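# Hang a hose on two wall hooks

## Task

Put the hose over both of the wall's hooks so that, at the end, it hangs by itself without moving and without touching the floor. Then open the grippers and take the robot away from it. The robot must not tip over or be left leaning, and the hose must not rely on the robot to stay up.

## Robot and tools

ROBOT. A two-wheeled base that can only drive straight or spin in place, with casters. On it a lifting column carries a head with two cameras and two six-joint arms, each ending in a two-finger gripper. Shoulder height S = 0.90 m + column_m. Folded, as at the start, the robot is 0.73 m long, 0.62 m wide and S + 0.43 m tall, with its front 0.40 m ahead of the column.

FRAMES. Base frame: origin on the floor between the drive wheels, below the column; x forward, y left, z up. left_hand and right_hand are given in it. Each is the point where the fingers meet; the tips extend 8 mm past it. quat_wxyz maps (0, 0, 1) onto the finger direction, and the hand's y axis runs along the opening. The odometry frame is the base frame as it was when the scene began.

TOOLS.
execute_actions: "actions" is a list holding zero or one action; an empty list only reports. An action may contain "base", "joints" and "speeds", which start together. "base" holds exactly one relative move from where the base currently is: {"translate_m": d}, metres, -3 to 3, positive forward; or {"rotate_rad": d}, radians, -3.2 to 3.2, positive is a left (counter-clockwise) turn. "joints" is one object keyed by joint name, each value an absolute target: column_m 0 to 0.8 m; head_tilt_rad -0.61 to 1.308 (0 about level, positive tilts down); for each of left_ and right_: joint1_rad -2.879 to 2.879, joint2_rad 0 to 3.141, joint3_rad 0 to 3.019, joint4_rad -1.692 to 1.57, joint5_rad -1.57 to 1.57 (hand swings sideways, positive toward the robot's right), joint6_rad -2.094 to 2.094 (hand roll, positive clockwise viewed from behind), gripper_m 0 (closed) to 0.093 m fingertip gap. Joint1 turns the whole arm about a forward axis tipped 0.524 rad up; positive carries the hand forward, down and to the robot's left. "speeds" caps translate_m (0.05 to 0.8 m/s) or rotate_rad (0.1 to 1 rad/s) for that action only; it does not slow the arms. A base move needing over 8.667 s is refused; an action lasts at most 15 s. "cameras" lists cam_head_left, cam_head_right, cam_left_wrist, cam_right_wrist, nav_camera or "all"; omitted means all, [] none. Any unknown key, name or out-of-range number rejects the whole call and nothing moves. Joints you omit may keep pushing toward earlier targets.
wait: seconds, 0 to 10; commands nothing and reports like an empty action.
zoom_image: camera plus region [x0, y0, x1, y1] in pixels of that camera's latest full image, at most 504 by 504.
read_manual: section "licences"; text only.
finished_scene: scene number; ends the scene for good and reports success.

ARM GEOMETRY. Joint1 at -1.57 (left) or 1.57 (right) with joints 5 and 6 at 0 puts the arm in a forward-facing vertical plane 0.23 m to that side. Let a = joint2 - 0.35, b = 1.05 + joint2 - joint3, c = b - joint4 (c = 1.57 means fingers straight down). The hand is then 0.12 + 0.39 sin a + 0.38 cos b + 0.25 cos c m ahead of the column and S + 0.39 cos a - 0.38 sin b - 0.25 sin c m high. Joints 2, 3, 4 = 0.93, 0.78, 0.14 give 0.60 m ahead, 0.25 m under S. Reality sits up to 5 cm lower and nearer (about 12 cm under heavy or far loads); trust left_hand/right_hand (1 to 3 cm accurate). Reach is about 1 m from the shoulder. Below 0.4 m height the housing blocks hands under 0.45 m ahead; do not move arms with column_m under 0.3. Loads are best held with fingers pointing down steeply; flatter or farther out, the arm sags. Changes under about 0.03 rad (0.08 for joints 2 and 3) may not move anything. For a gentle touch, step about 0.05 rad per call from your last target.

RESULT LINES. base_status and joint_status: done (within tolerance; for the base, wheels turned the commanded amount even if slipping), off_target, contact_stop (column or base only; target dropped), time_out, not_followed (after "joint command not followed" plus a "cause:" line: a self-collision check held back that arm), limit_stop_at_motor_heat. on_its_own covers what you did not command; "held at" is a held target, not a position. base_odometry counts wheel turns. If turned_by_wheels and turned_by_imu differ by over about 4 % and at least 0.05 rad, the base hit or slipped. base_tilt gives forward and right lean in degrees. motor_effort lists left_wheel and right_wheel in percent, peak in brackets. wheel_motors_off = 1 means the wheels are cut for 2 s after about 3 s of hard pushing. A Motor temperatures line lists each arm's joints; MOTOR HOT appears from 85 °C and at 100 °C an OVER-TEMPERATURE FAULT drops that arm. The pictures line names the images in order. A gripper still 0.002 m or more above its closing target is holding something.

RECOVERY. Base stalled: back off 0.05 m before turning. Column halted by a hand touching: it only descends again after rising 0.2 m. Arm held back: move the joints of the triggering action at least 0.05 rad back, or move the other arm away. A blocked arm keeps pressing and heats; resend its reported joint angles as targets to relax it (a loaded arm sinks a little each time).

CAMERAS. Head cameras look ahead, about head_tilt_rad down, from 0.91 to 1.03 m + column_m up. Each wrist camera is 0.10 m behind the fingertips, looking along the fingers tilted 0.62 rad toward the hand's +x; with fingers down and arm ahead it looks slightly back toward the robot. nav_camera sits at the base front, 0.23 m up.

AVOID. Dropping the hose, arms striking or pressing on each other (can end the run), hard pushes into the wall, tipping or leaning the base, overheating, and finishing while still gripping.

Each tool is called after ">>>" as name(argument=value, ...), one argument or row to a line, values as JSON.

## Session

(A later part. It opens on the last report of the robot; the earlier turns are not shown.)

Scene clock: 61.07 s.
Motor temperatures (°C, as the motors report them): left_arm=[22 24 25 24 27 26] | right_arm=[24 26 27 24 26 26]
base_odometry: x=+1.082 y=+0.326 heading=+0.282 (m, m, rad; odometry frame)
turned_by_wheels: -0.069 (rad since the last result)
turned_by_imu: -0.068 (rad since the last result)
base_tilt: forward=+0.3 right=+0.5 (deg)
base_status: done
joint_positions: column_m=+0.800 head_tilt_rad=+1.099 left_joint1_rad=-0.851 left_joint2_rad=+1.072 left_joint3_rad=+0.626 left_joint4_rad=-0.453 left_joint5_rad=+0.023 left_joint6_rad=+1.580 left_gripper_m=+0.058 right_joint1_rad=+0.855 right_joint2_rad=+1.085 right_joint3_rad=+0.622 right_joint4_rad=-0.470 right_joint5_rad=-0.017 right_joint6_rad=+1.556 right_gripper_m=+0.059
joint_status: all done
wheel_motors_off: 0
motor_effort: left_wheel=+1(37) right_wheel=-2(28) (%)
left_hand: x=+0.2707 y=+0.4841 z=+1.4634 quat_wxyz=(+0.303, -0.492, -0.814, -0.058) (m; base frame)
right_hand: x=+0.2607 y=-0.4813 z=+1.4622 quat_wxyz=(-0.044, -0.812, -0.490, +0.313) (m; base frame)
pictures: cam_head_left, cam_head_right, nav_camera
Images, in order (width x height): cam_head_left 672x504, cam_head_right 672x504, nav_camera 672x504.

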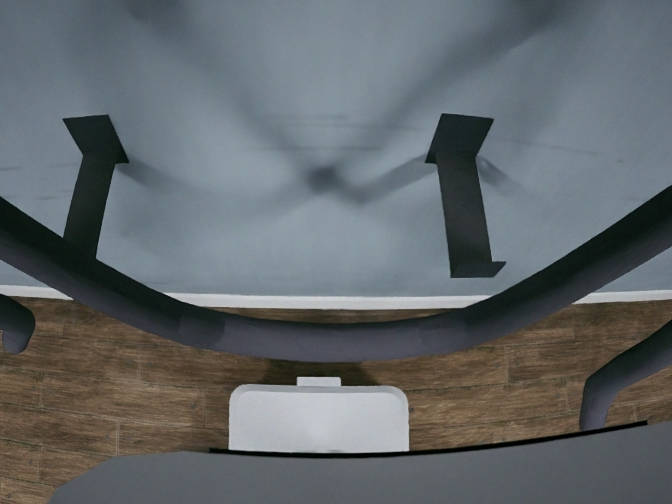

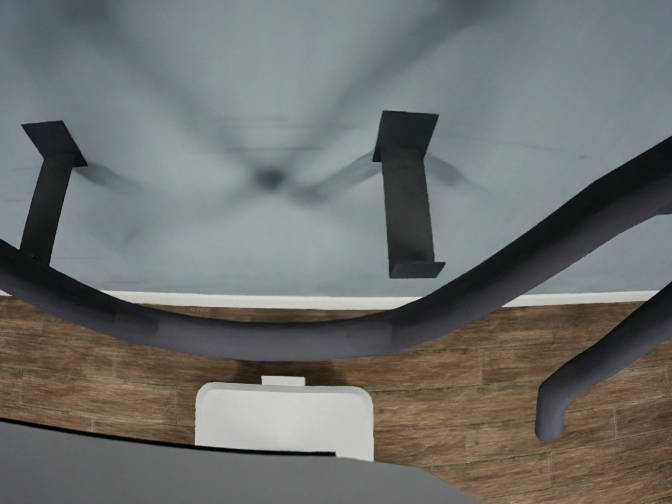

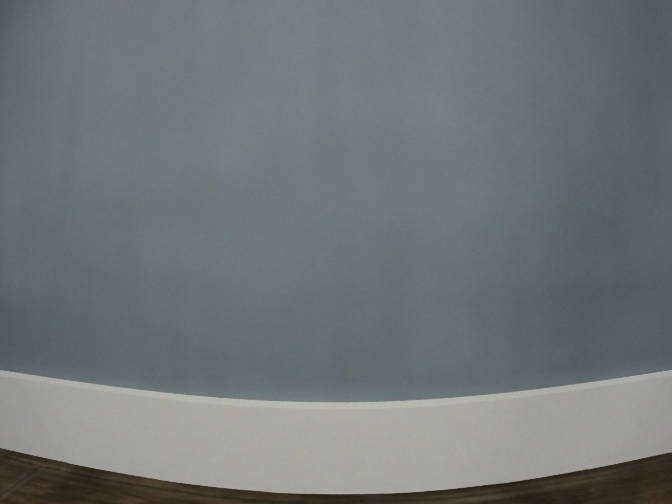

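>>> execute_actions(
  actions=[
    {"base":{"translate_m":0.14},"speeds":{"translate_m":0.3},"joints":{"left_joint1_rad":-0.65,"right_joint1_rad":0.95}},
  ],
  cameras=["cam_head_left","cam_head_right"],
)

>>> execute_actions(
  actions=[
    {"joints":{"column_m":0.55}},
  ],
  cameras=["cam_head_left","cam_head_right"],
)

Scene clock: 63.73 s.
Motor temperatures (°C, as the motors report them): left_arm=[22 24 24 24 27 26] | right_arm=[24 26 26 24 26 26]
base_odometry: x=+1.217 y=+0.365 heading=+0.281 (m, m, rad; odometry frame)
turned_by_wheels: -0.001 (rad since the last result)
turned_by_imu: -0.001 (rad since the last result)
base_tilt: forward=+0.3 right=+0.6 (deg)
base_status: done
joint_positions: column_m=+0.800 head_tilt_rad=+1.100 left_joint1_rad=-0.674 left_joint2_rad=+1.072 left_joint3_rad=+0.623 left_joint4_rad=-0.453 left_joint5_rad=+0.028 left_joint6_rad=+1.580 left_gripper_m=+0.058 right_joint1_rad=+0.963 right_joint2_rad=+1.085 right_joint3_rad=+0.630 right_joint4_rad=-0.467 right_joint5_rad=-0.014 right_joint6_rad=+1.556 right_gripper_m=+0.059
joint_status: all done
wheel_motors_off: 0
motor_effort: left_wheel=+0(58) right_wheel=+1(22) (%)
left_hand: x=+0.2442 y=+0.5318 z=+1.5063 quat_wxyz=(+0.341, -0.430, -0.829, -0.105) (m; base frame)
right_hand: x=+0.2787 y=-0.4498 z=+1.4395 quat_wxyz=(-0.019, -0.799, -0.528, +0.287) (m; base frame)
pictures: cam_head_left, cam_head_right
Images, in order (width x height): cam_head_left 672x504, cam_head_right 672x504.

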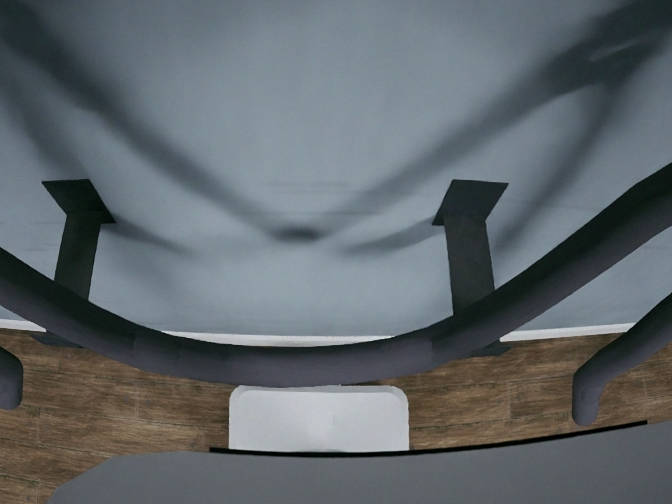

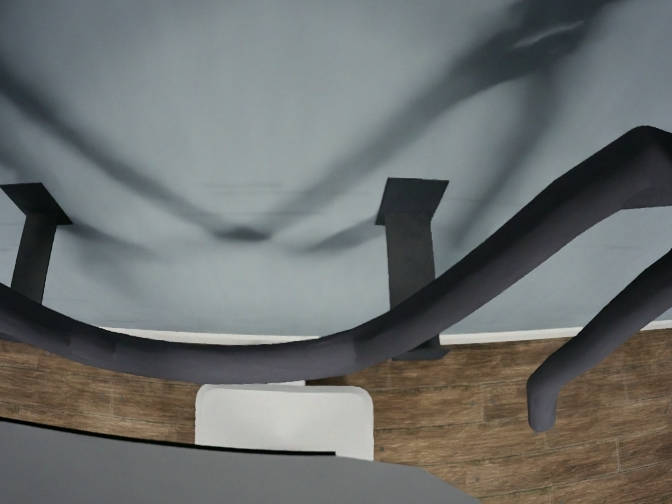

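Scene clock: 67.53 s.
Motor temperatures (°C, as the motors report them): left_arm=[22 24 24 24 28 26] | right_arm=[24 26 26 24 26 26]
base_odometry: x=+1.217 y=+0.365 heading=+0.281 (m, m, rad; odometry frame)
turned_by_wheels: +0.000 (rad since the last result)
turned_by_imu: +0.000 (rad since the last result)
base_tilt: forward=+0.3 right=+0.6 (deg)
base_status: not commanded
joint_positions: column_m=+0.550 head_tilt_rad=+1.100 left_joint1_rad=-0.674 left_joint2_rad=+1.072 left_joint3_rad=+0.622 left_joint4_rad=-0.453 left_joint5_rad=+0.026 left_joint6_rad=+1.580 left_gripper_m=+0.058 right_joint1_rad=+0.963 right_joint2_rad=+1.085 right_joint3_rad=+0.630 right_joint4_rad=-0.467 right_joint5_rad=-0.016 right_joint6_rad=+1.556 right_gripper_m=+0.059
joint_status: all done
wheel_motors_off: 0
motor_effort: left_wheel=+0(1) right_wheel=+4(2) (%)
left_hand: x=+0.2439 y=+0.5318 z=+1.2566 quat_wxyz=(+0.341, -0.430, -0.829, -0.105) (m; base frame)
right_hand: x=+0.2788 y=-0.4495 z=+1.1895 quat_wxyz=(-0.019, -0.800, -0.528, +0.286) (m; base frame)
pictures: cam_head_left, cam_head_right
Images, in order (width x height): cam_head_left 672x504, cam_head_right 672x504.

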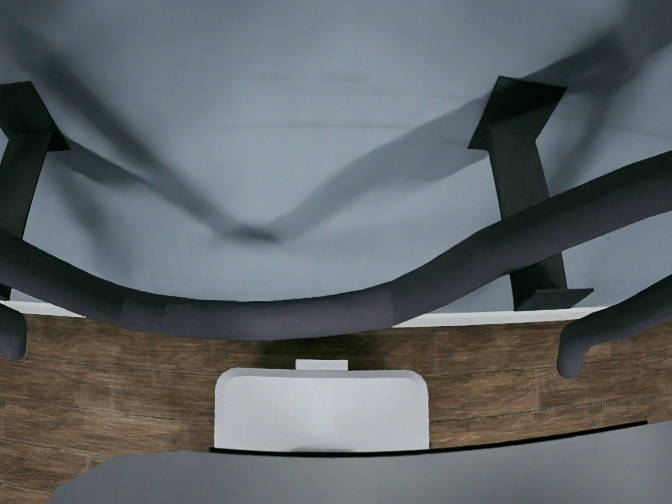

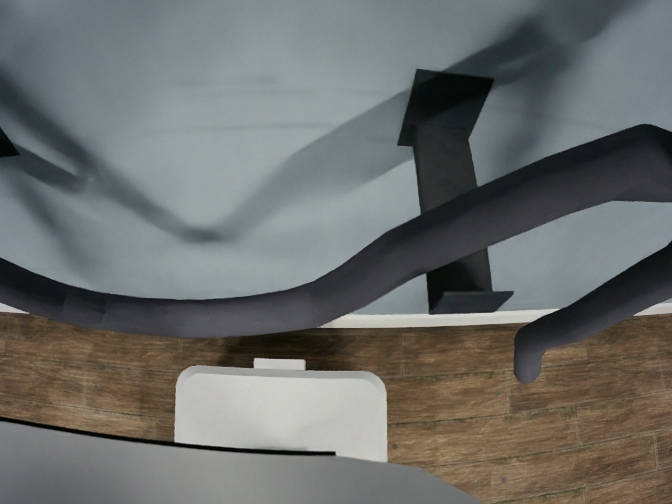

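>>> execute_actions(
  actions=[
    {"joints":{"left_joint3_rad":0.74,"left_joint4_rad":-0.43}},
  ],
  cameras=[],
)

>>> execute_actions(
  actions=[
    {"joints":{"column_m":0.46}},
  ],
  cameras=["cam_head_left","cam_head_right","cam_left_wrist"],
)

Scene clock: 69.00 s.
Motor temperatures (°C, as the motors report them): left_arm=[22 24 24 24 28 26] | right_arm=[24 26 26 24 26 26]
base_odometry: x=+1.217 y=+0.365 heading=+0.281 (m, m, rad; odometry frame)
turned_by_wheels: +0.000 (rad since the last result)
turned_by_imu: +0.000 (rad since the last result)
base_tilt: forward=+0.3 right=+0.6 (deg)
base_status: not commanded
joint_positions: column_m=+0.550 head_tilt_rad=+1.100 left_joint1_rad=-0.674 left_joint2_rad=+1.072 left_joint3_rad=+0.731 left_joint4_rad=-0.440 left_joint5_rad=+0.026 left_joint6_rad=+1.580 left_gripper_m=+0.058 right_joint1_rad=+0.963 right_joint2_rad=+1.085 right_joint3_rad=+0.630 right_joint4_rad=-0.467 right_joint5_rad=-0.016 right_joint6_rad=+1.556 right_gripper_m=+0.059
joint_status: all done
wheel_motors_off: 0
motor_effort: left_wheel=+0(1) right_wheel=+3(2) (%)
left_hand: x=+0.3063 y=+0.5617 z=+1.2650 quat_wxyz=(+0.315, -0.452, -0.820, -0.155) (m; base frame)
right_hand: x=+0.2788 y=-0.4495 z=+1.1895 quat_wxyz=(-0.019, -0.800, -0.528, +0.286) (m; base frame)
pictures: none
No camera images: the call's "cameras" was empty. Leave "cameras" out to get every camera's image.

Scene clock: 70.73 s.
Motor temperatures (°C, as the motors report them): left_arm=[22 24 24 24 28 26] | right_arm=[24 26 26 24 26 26]
base_odometry: x=+1.217 y=+0.365 heading=+0.281 (m, m, rad; odometry frame)
turned_by_wheels: +0.000 (rad since the last result)
turned_by_imu: +0.000 (rad since the last result)
base_tilt: forward=+0.3 right=+0.6 (deg)
base_status: not commanded
joint_positions: column_m=+0.460 head_tilt_rad=+1.100 left_joint1_rad=-0.674 left_joint2_rad=+1.072 left_joint3_rad=+0.731 left_joint4_rad=-0.440 left_joint5_rad=+0.026 left_joint6_rad=+1.580 left_gripper_m=+0.058 right_joint1_rad=+0.963 right_joint2_rad=+1.085 right_joint3_rad=+0.630 right_joint4_rad=-0.467 right_joint5_rad=-0.019 right_joint6_rad=+1.556 right_gripper_m=+0.059
joint_status: all done
wheel_motors_off: 0
motor_effort: left_wheel=+0(1) right_wheel=+1(2) (%)
left_hand: x=+0.3063 y=+0.5617 z=+1.1750 quat_wxyz=(+0.315, -0.452, -0.820, -0.155) (m; base frame)
right_hand: x=+0.2790 y=-0.4490 z=+1.0992 quat_wxyz=(-0.018, -0.800, -0.528, +0.284) (m; base frame)
pictures: cam_head_left, cam_head_right, cam_left_wrist
Images, in order (width x height): cam_head_left 672x504, cam_head_right 672x504, cam_left_wrist 504x504.

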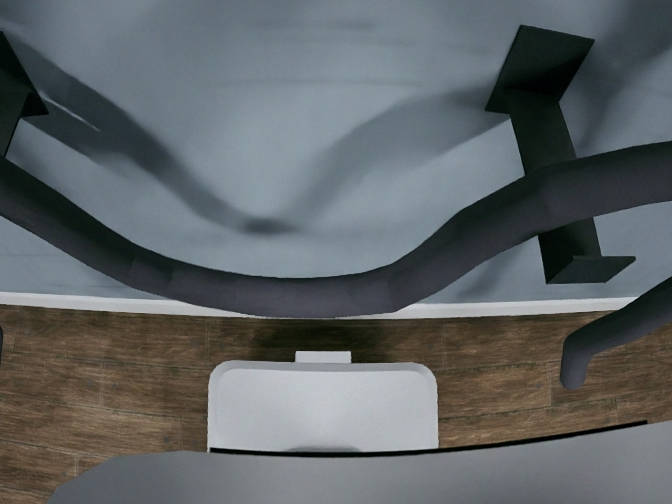

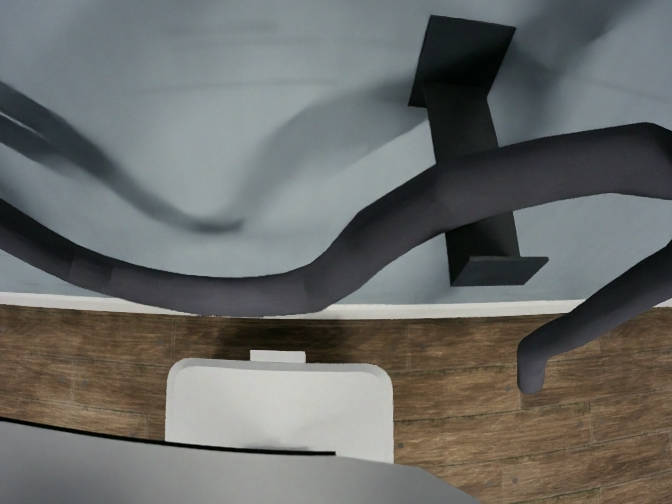

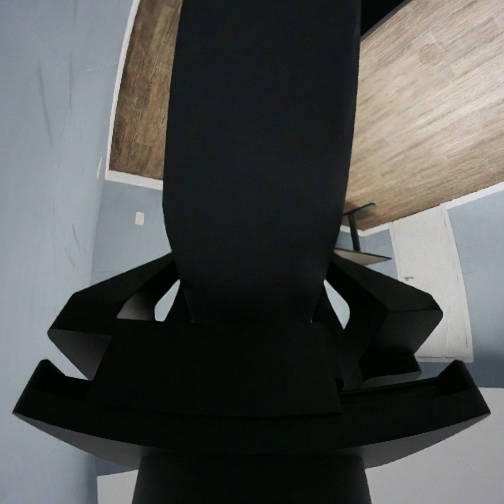

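>>> execute_actions(
  actions=[
    {"joints":{"left_gripper_m":0.093,"right_gripper_m":0.093}},
  ],
  cameras=[],
)

>>> execute_actions(
  actions=[
    {"joints":{"column_m":0.62}},
  ],
  cameras=[],
)

>>> execute_actions(
  actions=[
    {"base":{"translate_m":-0.8},"joints":{"head_tilt_rad":0.5}},
  ],
  cameras=[],
)

>>> wait(
  seconds=10,
)

Scene clock: 72.53 s.
Motor temperatures (°C, as the motors report them): left_arm=[22 24 24 24 28 26] | right_arm=[24 26 26 24 26 26]
base_odometry: x=+1.217 y=+0.365 heading=+0.281 (m, m, rad; odometry frame)
turned_by_wheels: +0.000 (rad since the last result)
turned_by_imu: +0.000 (rad since the last result)
base_tilt: forward=+0.3 right=+0.6 (deg)
base_status: not commanded
joint_positions: column_m=+0.460 head_tilt_rad=+1.100 left_joint1_rad=-0.657 left_joint2_rad=+1.071 left_joint3_rad=+0.732 left_joint4_rad=-0.440 left_joint5_rad=+0.003 left_joint6_rad=+1.580 left_gripper_m=+0.093 right_joint1_rad=+0.963 right_joint2_rad=+1.079 right_joint3_rad=+0.630 right_joint4_rad=-0.467 right_joint5_rad=-0.002 right_joint6_rad=+1.556 right_gripper_m=+0.093
joint_status: all done
wheel_motors_off: 0
motor_effort: left_wheel=+1(1) right_wheel=+4(2) (%)
left_hand: x=+0.3026 y=+0.5689 z=+1.1830 quat_wxyz=(+0.328, -0.444, -0.817, -0.165) (m; base frame)
right_hand: x=+0.2797 y=-0.4516 z=+1.1018 quat_wxyz=(-0.024, -0.798, -0.528, +0.290) (m; base frame)
pictures: none
No camera images: the call's "cameras" was empty. Leave "cameras" out to get every camera's image.

Scene clock: 75.20 s.
Motor temperatures (°C, as the motors report them): left_arm=[22 24 23 24 28 26] | right_arm=[24 26 26 24 26 26]
base_odometry: x=+1.217 y=+0.365 heading=+0.281 (m, m, rad; odometry frame)
turned_by_wheels: +0.000 (rad since the last result)
turned_by_imu: +0.000 (rad since the last result)
base_tilt: forward=+0.3 right=+0.6 (deg)
base_status: not commanded
joint_positions: column_m=+0.620 head_tilt_rad=+1.100 left_joint1_rad=-0.657 left_joint2_rad=+1.071 left_joint3_rad=+0.732 left_joint4_rad=-0.440 left_joint5_rad=+0.003 left_joint6_rad=+1.580 left_gripper_m=+0.093 right_joint1_rad=+0.963 right_joint2_rad=+1.078 right_joint3_rad=+0.630 right_joint4_rad=-0.467 right_joint5_rad=-0.002 right_joint6_rad=+1.556 right_gripper_m=+0.093
joint_status: all done
wheel_motors_off: 0
motor_effort: left_wheel=+0(1) right_wheel=+2(2) (%)
left_hand: x=+0.3026 y=+0.5689 z=+1.3428 quat_wxyz=(+0.328, -0.444, -0.817, -0.165) (m; base frame)
right_hand: x=+0.2801 y=-0.4517 z=+1.2620 quat_wxyz=(-0.025, -0.798, -0.528, +0.290) (m; base frame)
pictures: none
No camera images: the call's "cameras" was empty. Leave "cameras" out to get every camera's image.

Scene clock: 78.40 s.
Motor temperatures (°C, as the motors report them): left_arm=[22 24 23 24 27 26] | right_arm=[24 26 26 24 26 26]
base_odometry: x=+0.448 y=+0.143 heading=+0.281 (m, m, rad; odometry frame)
turned_by_wheels: +0.000 (rad since the last result)
turned_by_imu: +0.002 (rad since the last result)
base_tilt: forward=+0.3 right=+0.6 (deg)
base_status: done
joint_positions: column_m=+0.620 head_tilt_rad=+0.518 left_joint1_rad=-0.655 left_joint2_rad=+1.069 left_joint3_rad=+0.732 left_joint4_rad=-0.440 left_joint5_rad=+0.002 left_joint6_rad=+1.580 left_gripper_m=+0.093 right_joint1_rad=+0.962 right_joint2_rad=+1.075 right_joint3_rad=+0.628 right_joint4_rad=-0.472 right_joint5_rad=-0.001 right_joint6_rad=+1.556 right_gripper_m=+0.093
joint_status: all done
wheel_motors_off: 0
motor_effort: left_wheel=+0(40) right_wheel=+0(45) (%)
left_hand: x=+0.3030 y=+0.5694 z=+1.3440 quat_wxyz=(+0.329, -0.444, -0.817, -0.167) (m; base frame)
right_hand: x=+0.2791 y=-0.4511 z=+1.2630 quat_wxyz=(-0.024, -0.798, -0.527, +0.291) (m; base frame)
pictures: none
No camera images: the call's "cameras" was empty. Leave "cameras" out to get every camera's image.

Scene clock: 88.40 s.
Motor temperatures (°C, as the motors report them): left_arm=[22 24 23 24 27 26] | right_arm=[24 26 26 24 26 26]
base_odometry: x=+0.448 y=+0.143 heading=+0.281 (m, m, rad; odometry frame)
turned_by_wheels: +0.000 (rad since the last result)
turned_by_imu: +0.001 (rad since the last result)
base_tilt: forward=+0.3 right=+0.6 (deg)
base_status: done
joint_positions: column_m=+0.620 head_tilt_rad=+0.518 left_joint1_rad=-0.655 left_joint2_rad=+1.069 left_joint3_rad=+0.732 left_joint4_rad=-0.440 left_joint5_rad=+0.002 left_joint6_rad=+1.580 left_gripper_m=+0.093 right_joint1_rad=+0.962 right_joint2_rad=+1.075 right_joint3_rad=+0.628 right_joint4_rad=-0.472 right_joint5_rad=-0.001 right_joint6_rad=+1.556 right_gripper_m=+0.093
joint_status: all done
wheel_motors_off: 0
motor_effort: left_wheel=+0(40) right_wheel=+2(45) (%)
left_hand: x=+0.3030 y=+0.5694 z=+1.3440 quat_wxyz=(+0.329, -0.444, -0.817, -0.167) (m; base frame)
right_hand: x=+0.2791 y=-0.4511 z=+1.2630 quat_wxyz=(-0.024, -0.798, -0.527, +0.291) (m; base frame)
wait: 10.00 s; at rest by 0.27 s
pictures: cam_head_left, cam_head_right, cam_left_wrist, cam_right_wrist, nav_camera
Images, in order (width x height): cam_head_left 672x504, cam_head_right 672x504, cam_left_wrist 504x504, cam_right_wrist 504x504, nav_camera 672x504.

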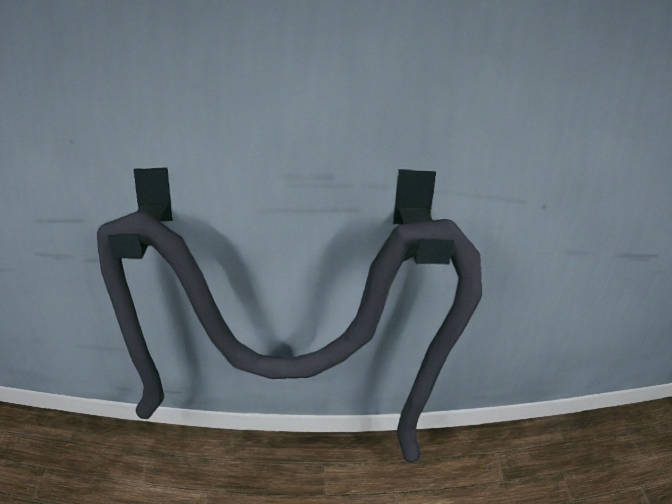

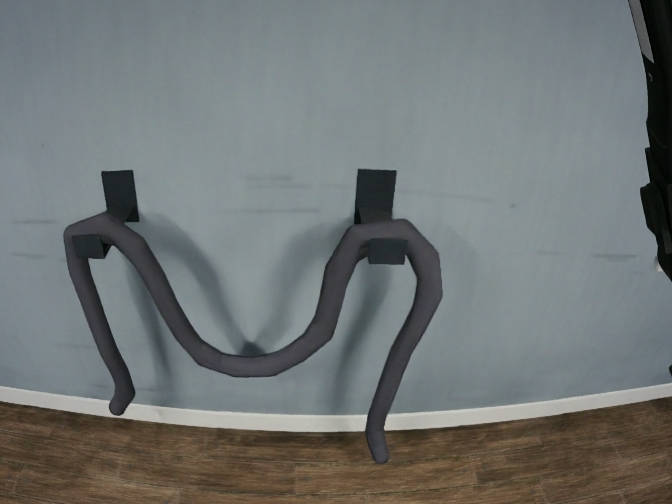

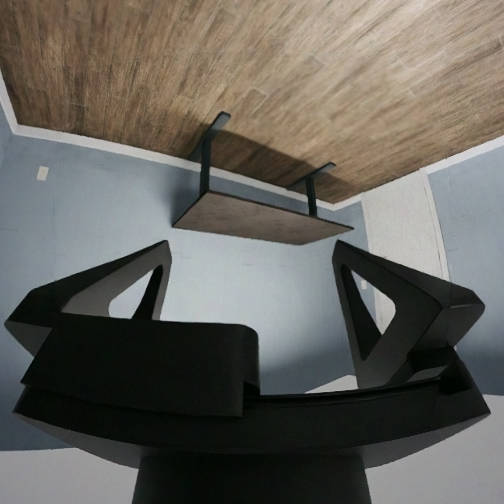

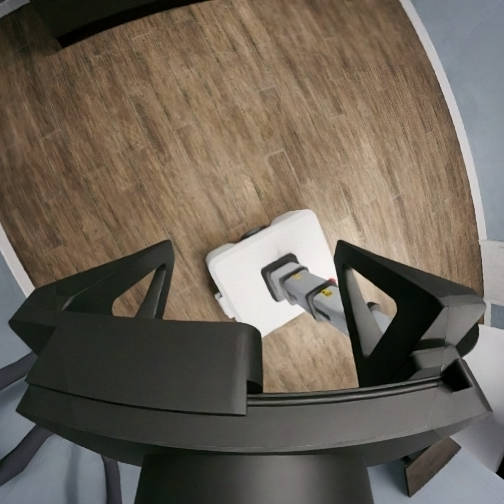

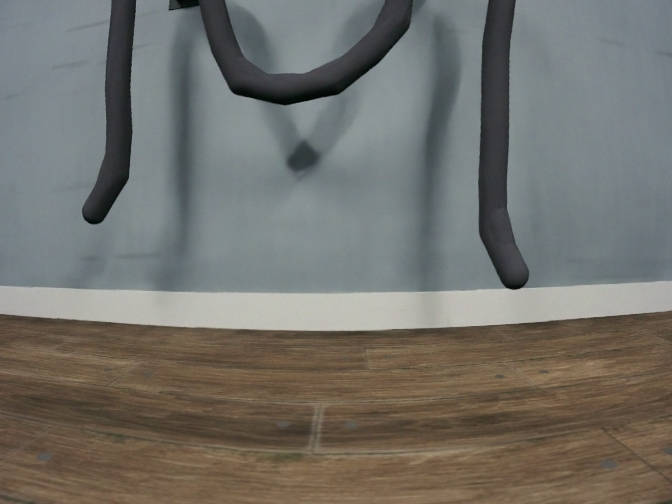

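Hung, clear of the floor. Let it settle a little more.

>>> wait(
  seconds=8,
)

>>> finished_scene(
  scene=2,
)

Scene clock: 96.87 s.
Motor temperatures (°C, as the motors report them): left_arm=[22 24 23 24 27 26] | right_arm=[24 26 26 24 26 26]
base_odometry: x=+0.448 y=+0.143 heading=+0.281 (m, m, rad; odometry frame)
turned_by_wheels: +0.000 (rad since the last result)
turned_by_imu: +0.001 (rad since the last result)
base_tilt: forward=+0.3 right=+0.6 (deg)
base_status: done
joint_positions: column_m=+0.620 head_tilt_rad=+0.518 left_joint1_rad=-0.655 left_joint2_rad=+1.069 left_joint3_rad=+0.732 left_joint4_rad=-0.440 left_joint5_rad=+0.002 left_joint6_rad=+1.580 left_gripper_m=+0.093 right_joint1_rad=+0.962 right_joint2_rad=+1.075 right_joint3_rad=+0.628 right_joint4_rad=-0.472 right_joint5_rad=-0.001 right_joint6_rad=+1.556 right_gripper_m=+0.093
joint_status: all done
wheel_motors_off: 0
motor_effort: left_wheel=+0(40) right_wheel=+1(45) (%)
left_hand: x=+0.3030 y=+0.5694 z=+1.3440 quat_wxyz=(+0.329, -0.444, -0.817, -0.167) (m; base frame)
right_hand: x=+0.2791 y=-0.4511 z=+1.2630 quat_wxyz=(-0.024, -0.798, -0.527, +0.291) (m; base frame)
wait: 8.00 s; at rest from the start
pictures: cam_head_left, cam_head_right, cam_left_wrist, cam_right_wrist, nav_camera
Images, in order (width x height): cam_head_left 672x504, cam_head_right 672x504, cam_left_wrist 504x504, cam_right_wrist 504x504, nav_camera 672x504.

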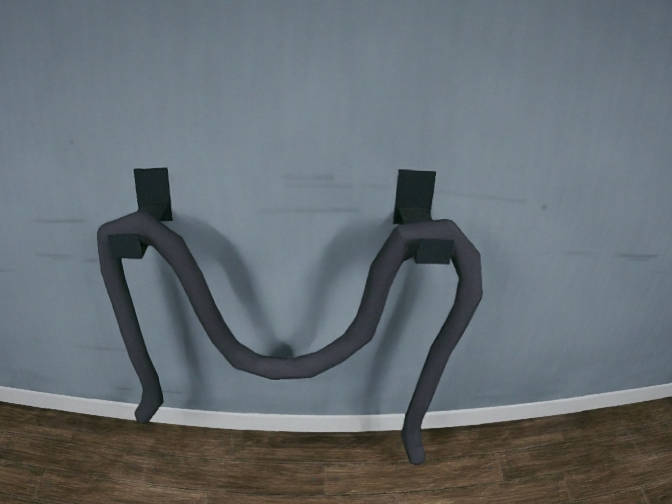

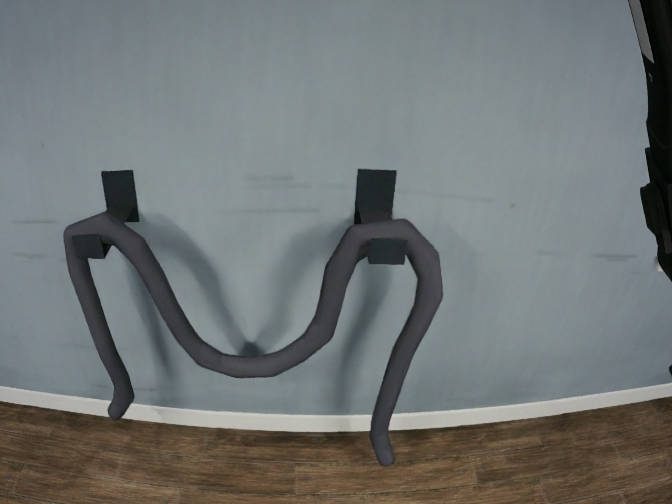

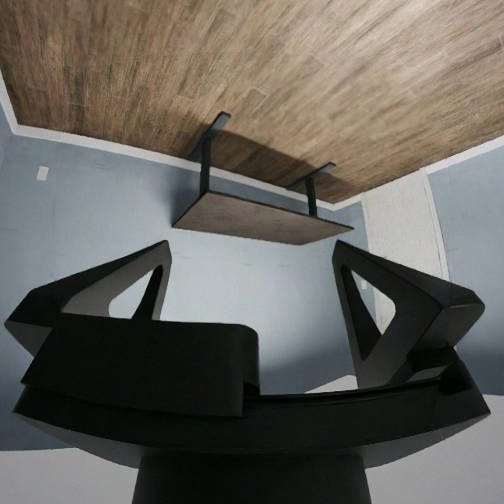

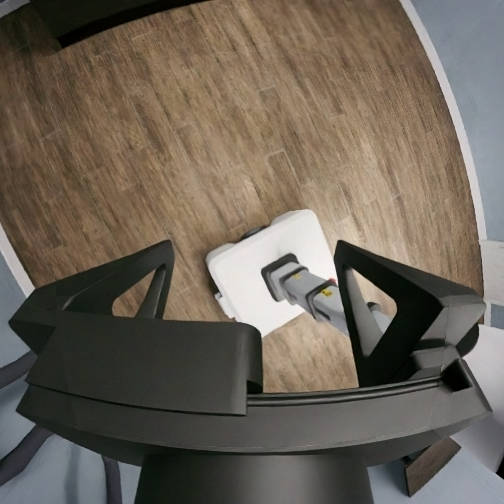

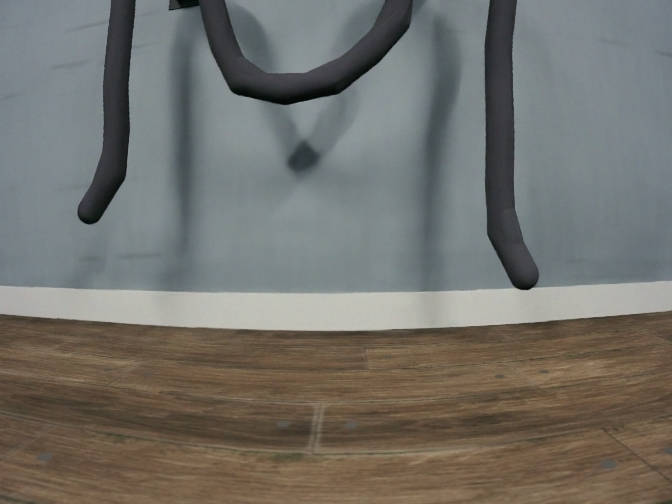

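The scene is finished: the task was done.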